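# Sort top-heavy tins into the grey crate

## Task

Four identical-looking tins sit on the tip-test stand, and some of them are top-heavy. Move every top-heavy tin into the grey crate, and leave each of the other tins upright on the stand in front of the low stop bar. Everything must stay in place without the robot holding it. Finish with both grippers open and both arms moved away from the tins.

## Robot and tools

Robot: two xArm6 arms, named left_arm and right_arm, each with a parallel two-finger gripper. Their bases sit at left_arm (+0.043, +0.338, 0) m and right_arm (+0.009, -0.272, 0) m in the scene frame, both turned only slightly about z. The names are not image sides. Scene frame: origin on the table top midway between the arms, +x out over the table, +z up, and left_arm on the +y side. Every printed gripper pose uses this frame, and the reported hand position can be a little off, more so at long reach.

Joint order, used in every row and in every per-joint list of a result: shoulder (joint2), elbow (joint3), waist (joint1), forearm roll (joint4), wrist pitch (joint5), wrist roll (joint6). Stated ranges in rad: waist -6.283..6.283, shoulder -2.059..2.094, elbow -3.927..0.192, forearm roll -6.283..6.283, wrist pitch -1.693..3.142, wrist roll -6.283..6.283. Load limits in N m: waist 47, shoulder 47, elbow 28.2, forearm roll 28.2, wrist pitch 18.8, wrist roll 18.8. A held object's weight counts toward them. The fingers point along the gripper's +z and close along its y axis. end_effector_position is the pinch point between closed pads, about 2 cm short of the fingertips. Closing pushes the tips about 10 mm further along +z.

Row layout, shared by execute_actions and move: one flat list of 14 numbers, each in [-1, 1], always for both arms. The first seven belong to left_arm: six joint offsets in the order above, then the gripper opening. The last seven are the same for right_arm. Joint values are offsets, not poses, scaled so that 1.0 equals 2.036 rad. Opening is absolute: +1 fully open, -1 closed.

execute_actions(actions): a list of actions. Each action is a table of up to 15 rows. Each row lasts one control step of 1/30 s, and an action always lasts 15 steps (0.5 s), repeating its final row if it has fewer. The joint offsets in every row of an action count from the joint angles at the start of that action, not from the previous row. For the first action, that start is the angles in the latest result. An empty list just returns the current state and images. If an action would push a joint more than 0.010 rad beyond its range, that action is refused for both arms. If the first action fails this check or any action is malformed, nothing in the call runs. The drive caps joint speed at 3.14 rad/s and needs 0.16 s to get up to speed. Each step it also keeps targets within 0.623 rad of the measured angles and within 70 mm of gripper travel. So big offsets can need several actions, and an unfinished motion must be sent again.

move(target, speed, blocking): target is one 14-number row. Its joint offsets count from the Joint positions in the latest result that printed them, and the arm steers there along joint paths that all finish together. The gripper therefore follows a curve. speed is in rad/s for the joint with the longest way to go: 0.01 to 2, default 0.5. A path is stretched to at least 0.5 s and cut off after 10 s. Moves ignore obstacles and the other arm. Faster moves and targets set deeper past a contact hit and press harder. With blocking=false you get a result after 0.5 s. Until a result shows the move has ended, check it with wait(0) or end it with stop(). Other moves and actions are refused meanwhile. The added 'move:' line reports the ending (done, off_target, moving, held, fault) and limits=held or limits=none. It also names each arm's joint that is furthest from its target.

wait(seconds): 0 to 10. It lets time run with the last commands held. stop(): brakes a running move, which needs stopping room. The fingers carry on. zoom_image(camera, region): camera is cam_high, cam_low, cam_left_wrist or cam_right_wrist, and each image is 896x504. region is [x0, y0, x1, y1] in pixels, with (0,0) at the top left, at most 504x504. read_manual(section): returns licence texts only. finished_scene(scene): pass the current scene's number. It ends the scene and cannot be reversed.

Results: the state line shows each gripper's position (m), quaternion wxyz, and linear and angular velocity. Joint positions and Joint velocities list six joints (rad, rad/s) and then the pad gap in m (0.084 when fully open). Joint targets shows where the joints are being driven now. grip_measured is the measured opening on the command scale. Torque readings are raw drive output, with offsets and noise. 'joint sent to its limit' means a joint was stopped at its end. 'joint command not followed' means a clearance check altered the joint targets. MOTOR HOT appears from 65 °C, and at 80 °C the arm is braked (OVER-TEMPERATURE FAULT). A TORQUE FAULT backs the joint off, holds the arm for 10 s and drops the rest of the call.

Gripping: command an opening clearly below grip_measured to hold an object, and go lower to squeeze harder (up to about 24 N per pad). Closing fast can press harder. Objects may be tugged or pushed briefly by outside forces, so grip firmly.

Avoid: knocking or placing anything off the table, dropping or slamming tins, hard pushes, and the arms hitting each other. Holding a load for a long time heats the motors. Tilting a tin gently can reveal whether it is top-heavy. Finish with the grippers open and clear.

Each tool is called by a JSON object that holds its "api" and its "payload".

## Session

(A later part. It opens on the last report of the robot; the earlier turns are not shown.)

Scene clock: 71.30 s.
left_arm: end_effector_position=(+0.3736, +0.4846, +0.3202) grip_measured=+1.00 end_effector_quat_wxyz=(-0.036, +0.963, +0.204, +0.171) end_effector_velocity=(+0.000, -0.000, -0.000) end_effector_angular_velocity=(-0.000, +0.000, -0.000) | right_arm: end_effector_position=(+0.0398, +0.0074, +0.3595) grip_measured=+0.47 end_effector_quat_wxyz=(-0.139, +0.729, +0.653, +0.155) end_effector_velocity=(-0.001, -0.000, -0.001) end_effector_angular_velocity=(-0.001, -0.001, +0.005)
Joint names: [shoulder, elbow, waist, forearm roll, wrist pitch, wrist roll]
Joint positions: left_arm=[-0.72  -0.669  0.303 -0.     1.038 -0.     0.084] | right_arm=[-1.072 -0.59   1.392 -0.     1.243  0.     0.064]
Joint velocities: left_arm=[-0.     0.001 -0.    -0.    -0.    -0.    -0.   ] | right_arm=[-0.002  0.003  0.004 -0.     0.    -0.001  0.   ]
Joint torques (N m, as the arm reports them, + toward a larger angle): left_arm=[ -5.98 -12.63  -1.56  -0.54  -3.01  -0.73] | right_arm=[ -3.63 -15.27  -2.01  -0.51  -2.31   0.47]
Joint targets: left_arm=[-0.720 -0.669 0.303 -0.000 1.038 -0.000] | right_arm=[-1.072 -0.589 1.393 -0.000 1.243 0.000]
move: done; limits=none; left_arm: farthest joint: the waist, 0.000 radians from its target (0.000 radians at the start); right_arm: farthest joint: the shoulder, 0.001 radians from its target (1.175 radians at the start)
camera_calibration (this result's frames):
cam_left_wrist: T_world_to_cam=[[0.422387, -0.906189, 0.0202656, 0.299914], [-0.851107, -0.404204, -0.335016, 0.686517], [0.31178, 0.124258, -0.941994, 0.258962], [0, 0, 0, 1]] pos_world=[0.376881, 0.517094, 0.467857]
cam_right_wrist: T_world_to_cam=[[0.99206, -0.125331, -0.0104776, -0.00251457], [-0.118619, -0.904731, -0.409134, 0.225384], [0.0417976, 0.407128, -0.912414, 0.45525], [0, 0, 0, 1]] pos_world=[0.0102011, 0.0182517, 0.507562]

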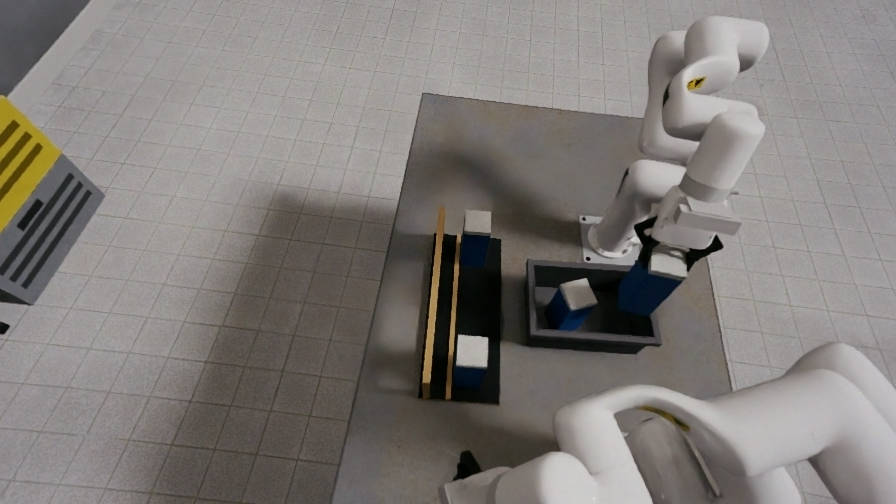

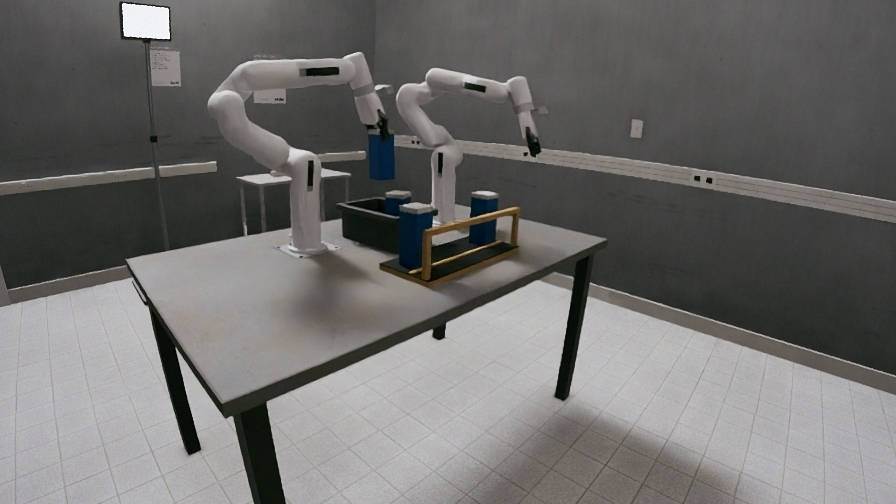

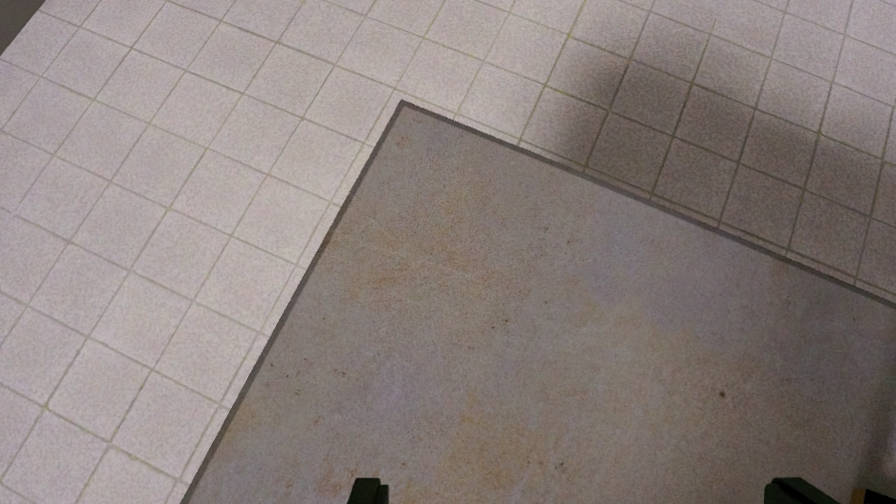

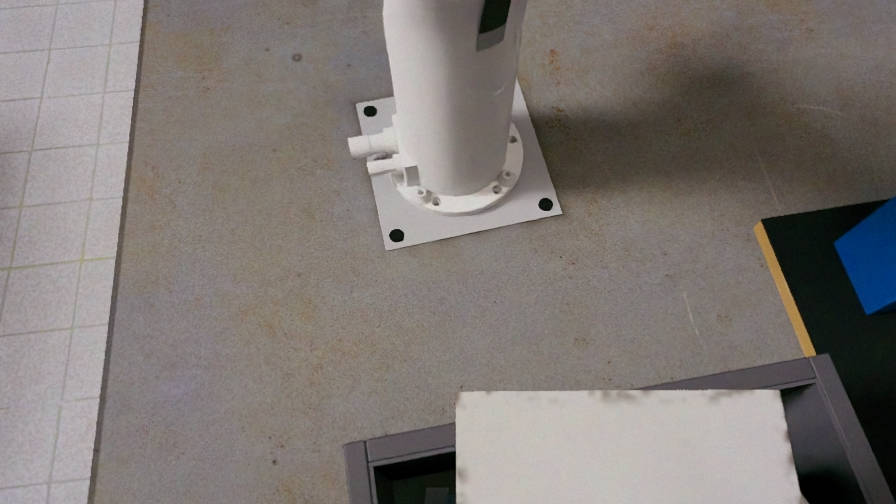

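Tin looks upright. Lower it.

{"api": "move", "payload": {"target": [0,0,0,0,0,0,1, -0.028,0.2814,0,0,-0.2534,0,-0.2], "speed": 0.4}}

{"api": "move", "payload": {"target": [0,0,0,0,0,0,1, 0,0,0,0,0,0,0.8]}}

{"api": "move", "payload": {"target": [0,0,0,0,0,0,1, 0.028,-0.2814,0,0,0.2534,0,0.8], "speed": 0.6}}

{"api": "move", "payload": {"target": [0,0,0,0,0,0,1, 0,0,-0.9,0,0,0,0.8], "speed": 1.2}}

Scene clock: 73.87 s.
left_arm: end_effector_position=(+0.3736, +0.4846, +0.3202) grip_measured=+1.00 end_effector_quat_wxyz=(-0.036, +0.963, +0.204, +0.171) end_effector_velocity=(+0.000, +0.000, +0.000) end_effector_angular_velocity=(+0.001, -0.000, -0.000) | right_arm: end_effector_position=(+0.0398, +0.0074, +0.1678) grip_measured=+0.47 end_effector_quat_wxyz=(-0.139, +0.729, +0.653, +0.155) end_effector_velocity=(+0.000, -0.000, -0.000) end_effector_angular_velocity=(+0.001, -0.001, +0.001)
Joint names: [shoulder, elbow, waist, forearm roll, wrist pitch, wrist roll]
Joint positions: left_arm=[-0.72  -0.669  0.303 -0.     1.038 -0.     0.084] | right_arm=[-1.129 -0.017  1.392 -0.     0.727  0.     0.064]
Joint velocities: left_arm=[ 0.    -0.001 -0.     0.    -0.     0.     0.   ] | right_arm=[-0.001  0.002  0.    -0.001 -0.002 -0.001  0.   ]
Joint torques (N m, as the arm reports them, + toward a larger angle): left_arm=[ -6.08 -12.55  -1.92  -0.69  -2.85  -0.82] | right_arm=[ -3.67 -16.05  -1.97  -0.57  -2.39   0.49]
Joint targets: left_arm=[-0.720 -0.669 0.303 -0.000 1.038 -0.000] | right_arm=[-1.129 -0.017 1.392 -0.000 0.727 0.000]
move: done; limits=none; left_arm: farthest joint: the waist, 0.000 radians from its target (0.000 radians at the start); right_arm: farthest joint: the waist, 0.000 radians from its target (0.001 radians at the start)
camera_calibration (this result's frames):
cam_left_wrist: T_world_to_cam=[[0.422386, -0.906189, 0.0202656, 0.299914], [-0.851107, -0.404204, -0.335016, 0.686517], [0.31178, 0.124258, -0.941994, 0.258962], [0, 0, 0, 1]] pos_world=[0.376881, 0.517094, 0.467857]
cam_right_wrist: T_world_to_cam=[[0.992066, -0.125281, -0.0104887, -0.00451407], [-0.118565, -0.904605, -0.409429, 0.146965], [0.0418055, 0.407424, -0.912282, 0.280288], [0, 0, 0, 1]] pos_world=[0.0101856, 0.0181838, 0.315826]

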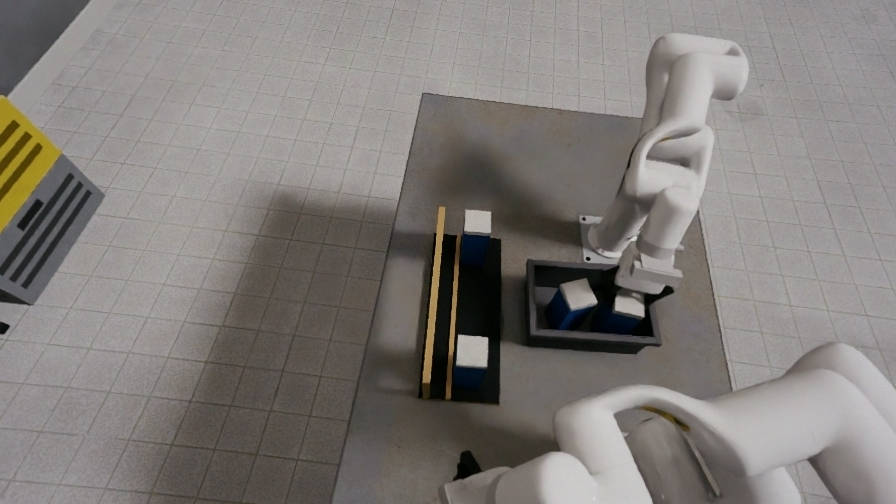

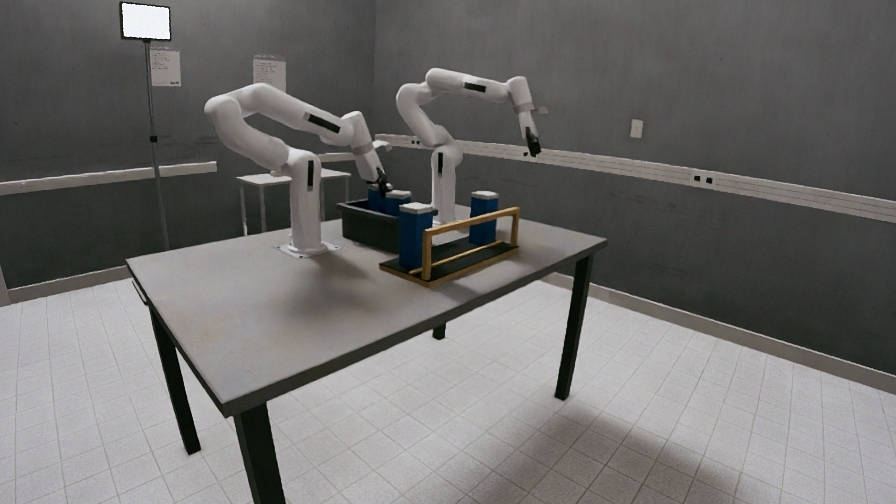

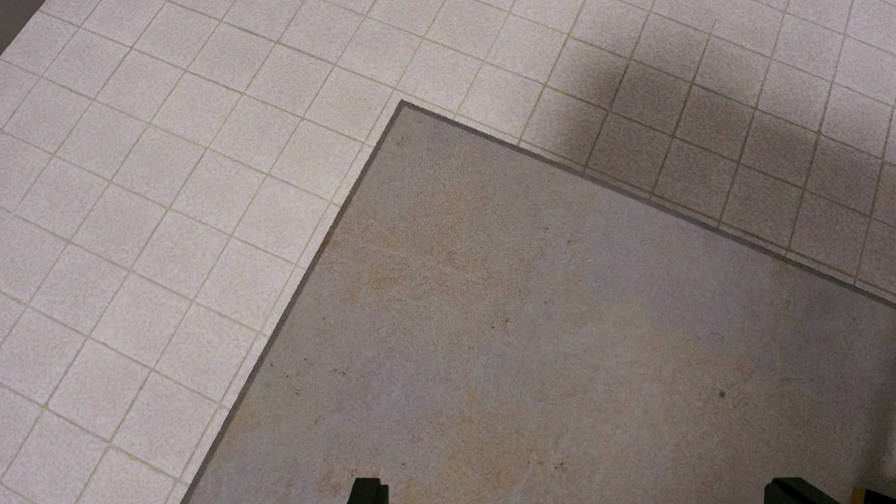

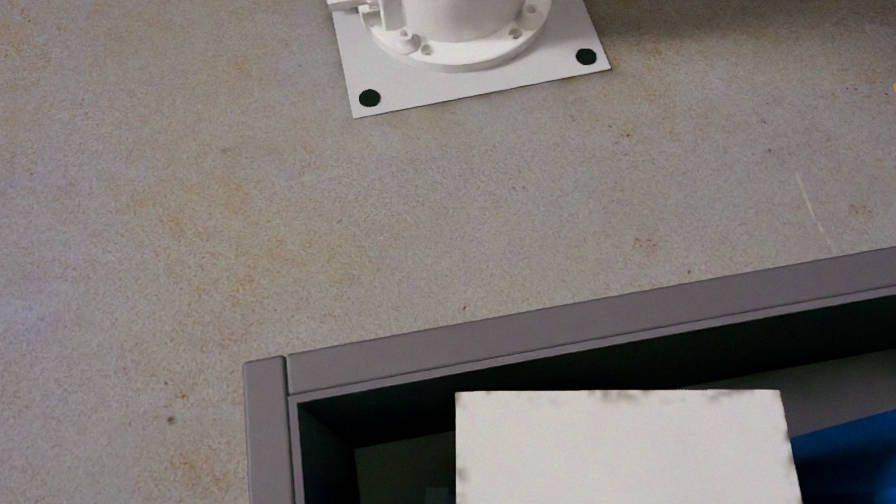

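Scene clock: 74.37 s.
left_arm: end_effector_position=(+0.3736, +0.4846, +0.3202) grip_measured=+1.00 end_effector_quat_wxyz=(-0.036, +0.963, +0.204, +0.171) end_effector_velocity=(+0.000, +0.000, +0.000) end_effector_angular_velocity=(-0.000, -0.000, +0.000) | right_arm: end_effector_position=(+0.0398, +0.0075, +0.1679) grip_measured=+0.80 end_effector_quat_wxyz=(-0.139, +0.729, +0.653, +0.155) end_effector_velocity=(-0.000, -0.001, -0.001) end_effector_angular_velocity=(-0.002, -0.000, +0.000)
Joint names: [shoulder, elbow, waist, forearm roll, wrist pitch, wrist roll]
Joint positions: left_arm=[-0.72  -0.669  0.303 -0.     1.038 -0.     0.084] | right_arm=[-1.129 -0.018  1.392 -0.     0.727  0.     0.077]
Joint velocities: left_arm=[ 0.    -0.     0.    -0.001 -0.     0.     0.   ] | right_arm=[-0.001  0.003  0.    -0.001 -0.     0.    -0.   ]
Joint torques (N m, as the arm reports them, + toward a larger angle): left_arm=[ -5.91 -12.96  -1.73  -0.53  -2.85  -0.86] | right_arm=[ -2.42 -14.55  -2.05  -0.51  -1.85   0.54]
Joint targets: left_arm=[-0.720 -0.669 0.303 -0.000 1.038 -0.000] | right_arm=[-1.129 -0.017 1.392 -0.000 0.727 0.000]
move: done; limits=none; left_arm: farthest joint: the waist, 0.000 radians from its target (0.000 radians at the start); right_arm: farthest joint: the elbow, 0.001 radians from its target (0.000 radians at the start)
camera_calibration (this result's frames):
cam_left_wrist: T_world_to_cam=[[0.422386, -0.906189, 0.0202654, 0.299914], [-0.851107, -0.404204, -0.335016, 0.686517], [0.31178, 0.124258, -0.941994, 0.258962], [0, 0, 0, 1]] pos_world=[0.376881, 0.517094, 0.467857]
cam_right_wrist: T_world_to_cam=[[0.992066, -0.125277, -0.0104943, -0.00451065], [-0.11855, -0.904473, -0.409725, 0.147125], [0.0418374, 0.407719, -0.912149, 0.280344], [0, 0, 0, 1]] pos_world=[0.0101877, 0.0182042, 0.315949]

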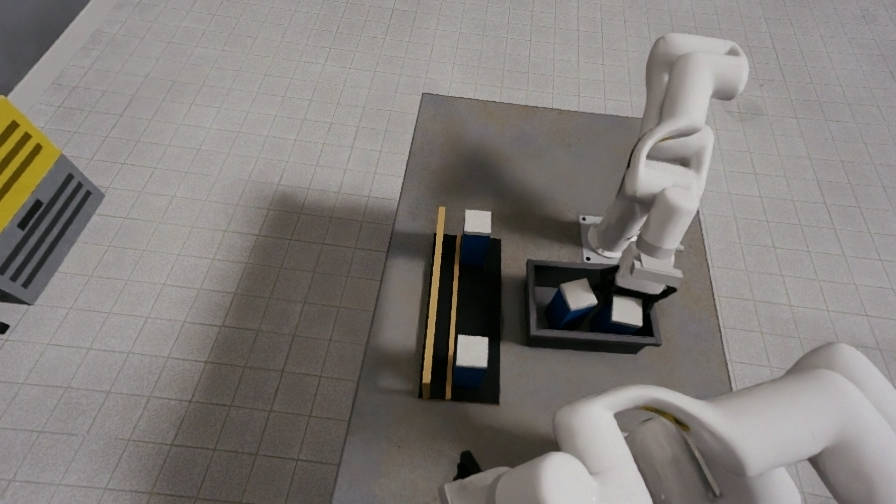

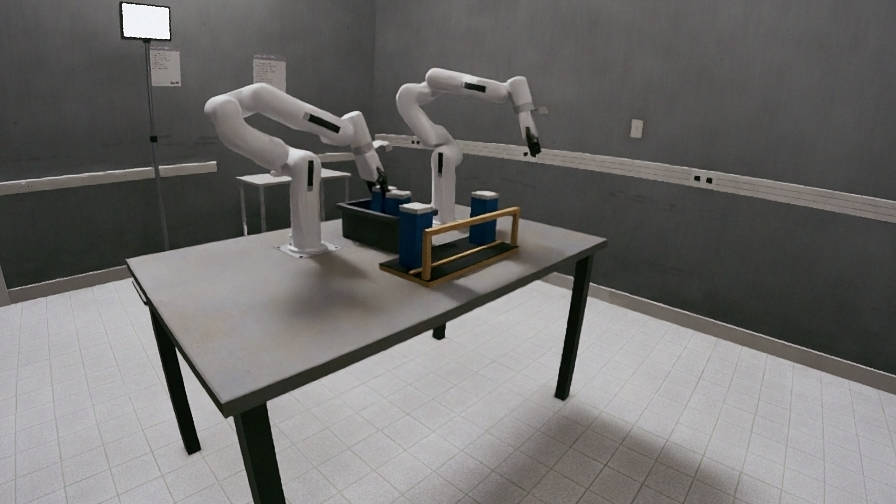

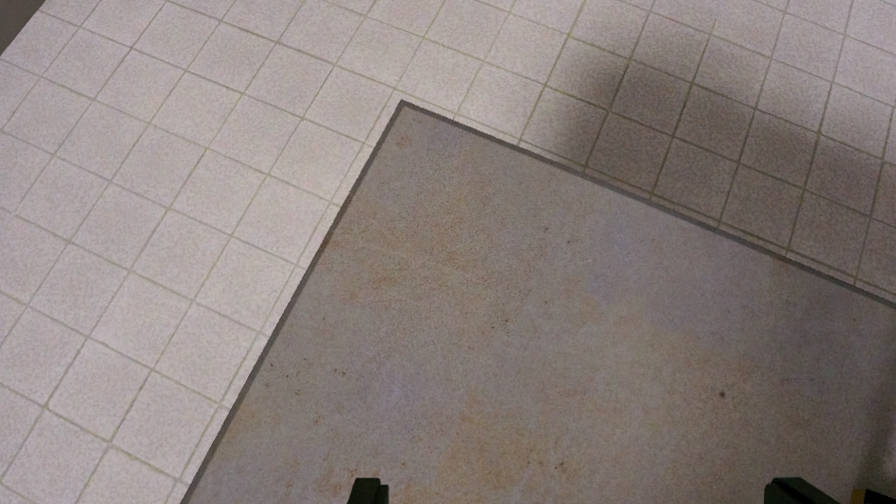

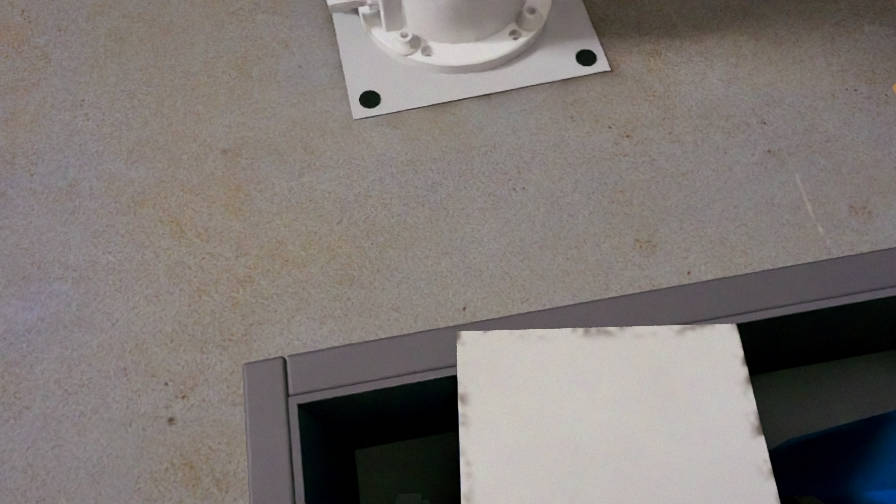

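Scene clock: 76.03 s.
left_arm: end_effector_position=(+0.3736, +0.4846, +0.3202) grip_measured=+1.00 end_effector_quat_wxyz=(-0.036, +0.963, +0.204, +0.171) end_effector_velocity=(-0.000, -0.000, -0.001) end_effector_angular_velocity=(-0.001, +0.002, -0.001) | right_arm: end_effector_position=(+0.0398, +0.0074, +0.3597) grip_measured=+0.80 end_effector_quat_wxyz=(-0.139, +0.729, +0.653, +0.155) end_effector_velocity=(+0.000, -0.000, +0.001) end_effector_angular_velocity=(+0.002, +0.000, -0.002)
Joint names: [shoulder, elbow, waist, forearm roll, wrist pitch, wrist roll]
Joint positions: left_arm=[-0.72  -0.669  0.303 -0.     1.038 -0.     0.084] | right_arm=[-1.072 -0.59   1.392 -0.     1.243  0.     0.077]
Joint velocities: left_arm=[ 0.001  0.002 -0.    -0.    -0.001  0.    -0.   ] | right_arm=[-0.    -0.003 -0.002  0.     0.001  0.     0.   ]
Joint torques (N m, as the arm reports them, + toward a larger angle): left_arm=[ -6.01 -12.76  -1.74  -0.48  -2.95  -0.79] | right_arm=[ -2.4  -13.82  -2.1   -0.63  -1.82   0.43]
Joint targets: left_arm=[-0.720 -0.669 0.303 -0.000 1.038 -0.000] | right_arm=[-1.072 -0.590 1.392 -0.000 1.243 0.000]
move: done; limits=none; left_arm: farthest joint: the waist, 0.000 radians from its target (0.000 radians at the start); right_arm: farthest joint: the elbow, 0.001 radians from its target (0.573 radians at the start)
camera_calibration (this result's frames):
cam_left_wrist: T_world_to_cam=[[0.422386, -0.906189, 0.0202653, 0.299914], [-0.851107, -0.404204, -0.335016, 0.686517], [0.311779, 0.124258, -0.941994, 0.258962], [0, 0, 0, 1]] pos_world=[0.376881, 0.517094, 0.467857]
cam_right_wrist: T_world_to_cam=[[0.99206, -0.125326, -0.0104836, -0.0025103], [-0.118604, -0.904599, -0.40943, 0.225564], [0.0418288, 0.407423, -0.912281, 0.455297], [0, 0, 0, 1]] pos_world=[0.0101986, 0.0182323, 0.507685]

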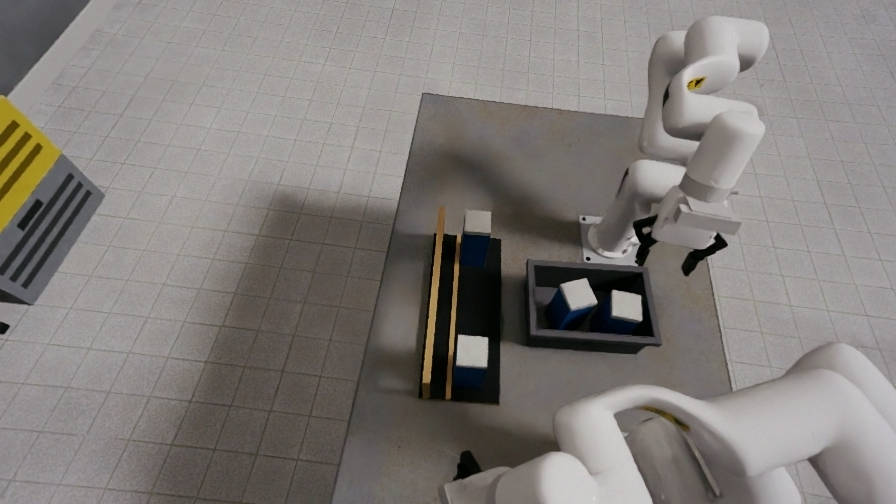

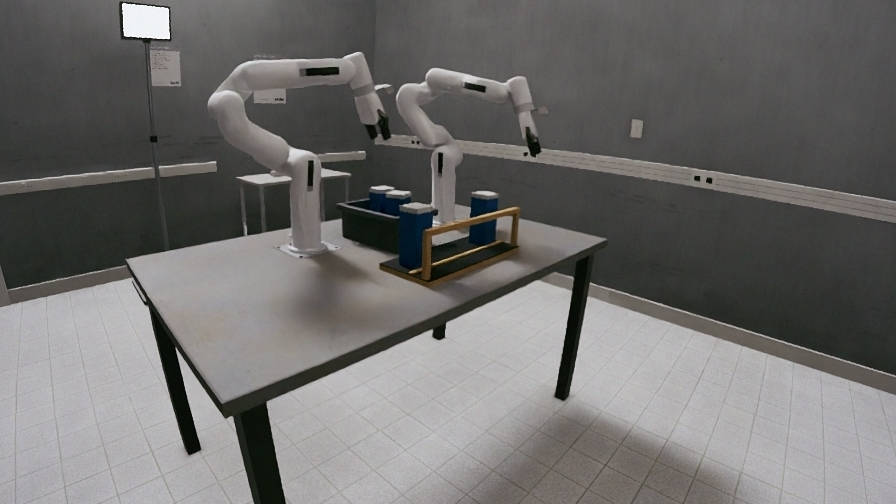

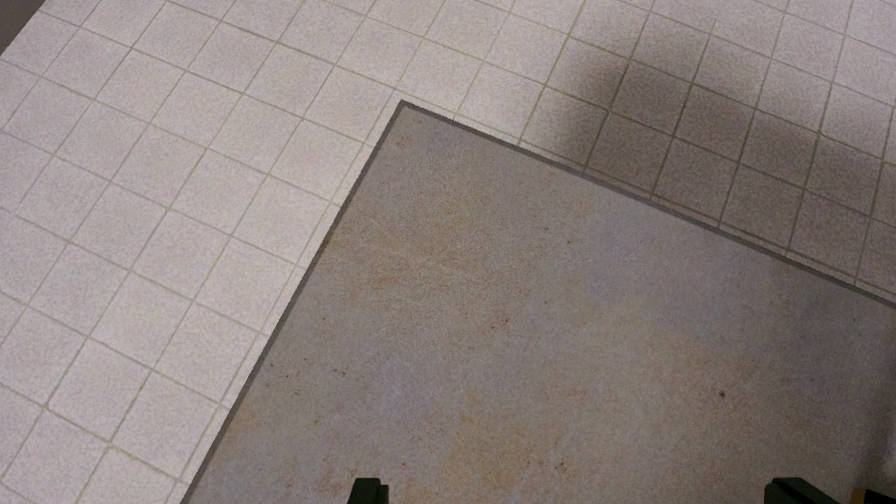

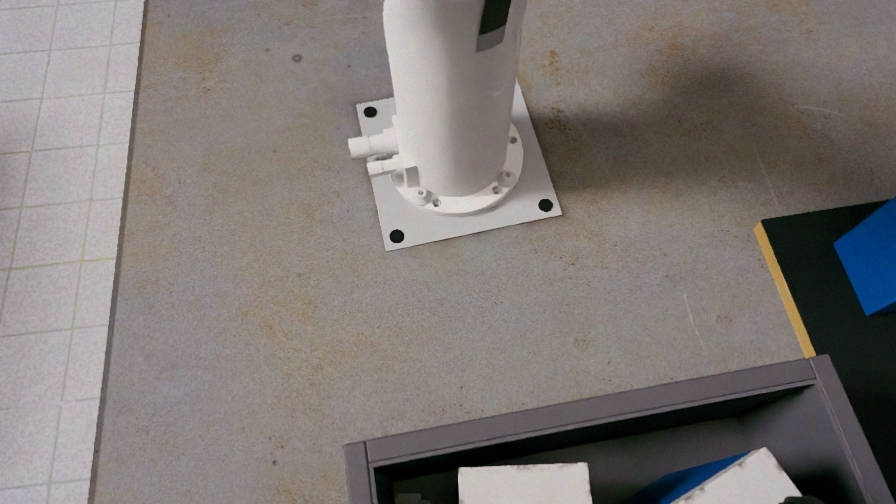

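Scene clock: 78.40 s.
left_arm: end_effector_position=(+0.3736, +0.4846, +0.3202) grip_measured=+1.00 end_effector_quat_wxyz=(-0.036, +0.963, +0.204, +0.171) end_effector_velocity=(+0.000, +0.000, +0.001) end_effector_angular_velocity=(+0.001, -0.001, +0.000) | right_arm: end_effector_position=(+0.2713, -0.3743, +0.3597) grip_measured=+0.80 end_effector_quat_wxyz=(+0.038, +0.961, -0.180, +0.204) end_effector_velocity=(-0.000, -0.001, -0.000) end_effector_angular_velocity=(+0.000, +0.000, -0.003)
Joint names: [shoulder, elbow, waist, forearm roll, wrist pitch, wrist roll]
Joint positions: left_arm=[-0.72  -0.669  0.303 -0.     1.038 -0.     0.084] | right_arm=[-1.072 -0.59  -0.439 -0.     1.243  0.     0.077]
Joint velocities: left_arm=[ 0.    -0.001  0.001  0.001 -0.    -0.     0.   ] | right_arm=[ 0.     0.001 -0.003  0.    -0.001  0.     0.   ]
Joint torques (N m, as the arm reports them, + toward a larger angle): left_arm=[ -6.08 -12.79  -1.92  -0.49  -3.02  -0.79] | right_arm=[ -2.33 -13.75  -2.19  -0.53  -1.88   0.45]
Joint targets: left_arm=[-0.720 -0.669 0.303 -0.000 1.038 -0.000] | right_arm=[-1.072 -0.590 -0.440 -0.000 1.243 0.000]
move: done; limits=none; left_arm: farthest joint: the waist, 0.000 radians from its target (0.000 radians at the start); right_arm: farthest joint: the waist, 0.001 radians from its target (1.832 radians at the start)
camera_calibration (this result's frames):
cam_left_wrist: T_world_to_cam=[[0.422387, -0.906189, 0.0202653, 0.299914], [-0.851107, -0.404204, -0.335016, 0.686517], [0.311779, 0.124258, -0.941994, 0.258962], [0, 0, 0, 1]] pos_world=[0.376881, 0.517094, 0.467857]
cam_right_wrist: T_world_to_cam=[[-0.37684, -0.926219, -0.0105037, -0.208448], [-0.843443, 0.347805, -0.409432, 0.573156], [0.382877, -0.145431, -0.91228, 0.301671], [0, 0, 0, 1]] pos_world=[0.28937, -0.348543, 0.507687]

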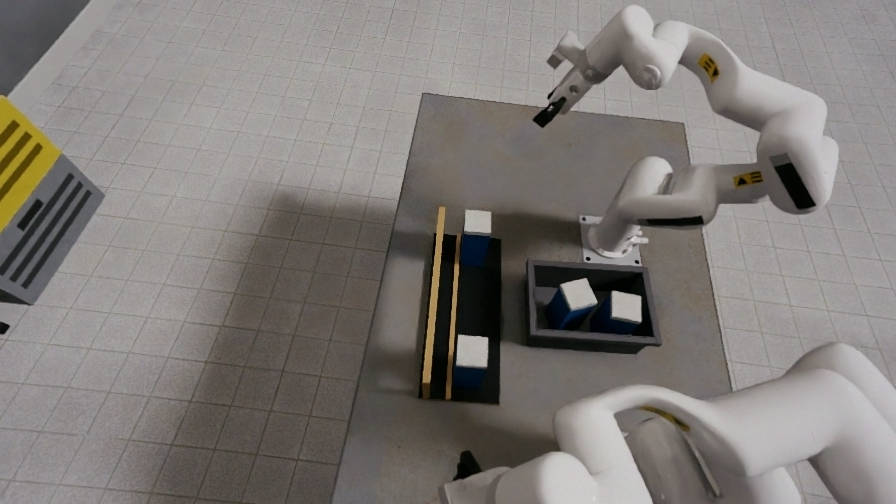

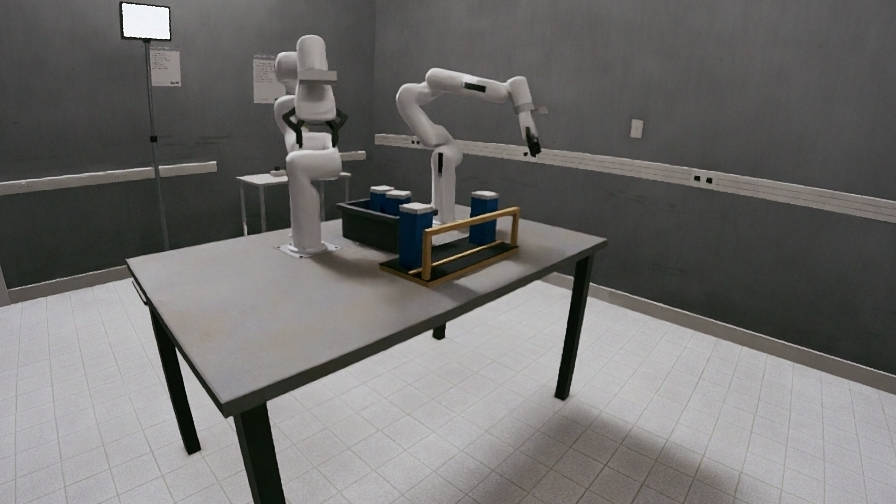

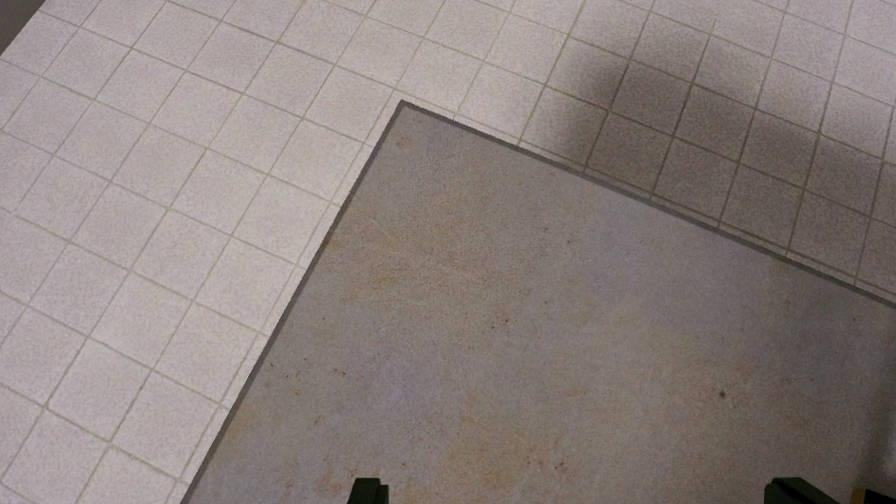

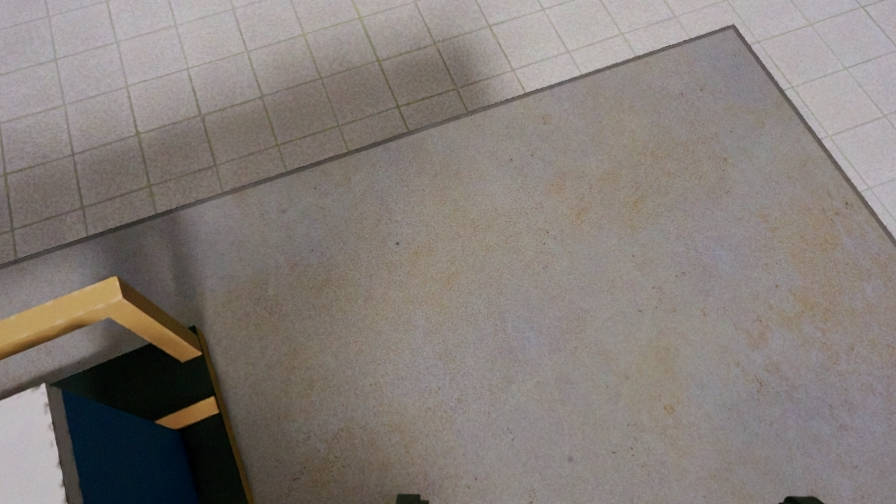

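{"api": "finished_scene", "payload": {"scene": 1}}

The scene is finished: the task was done.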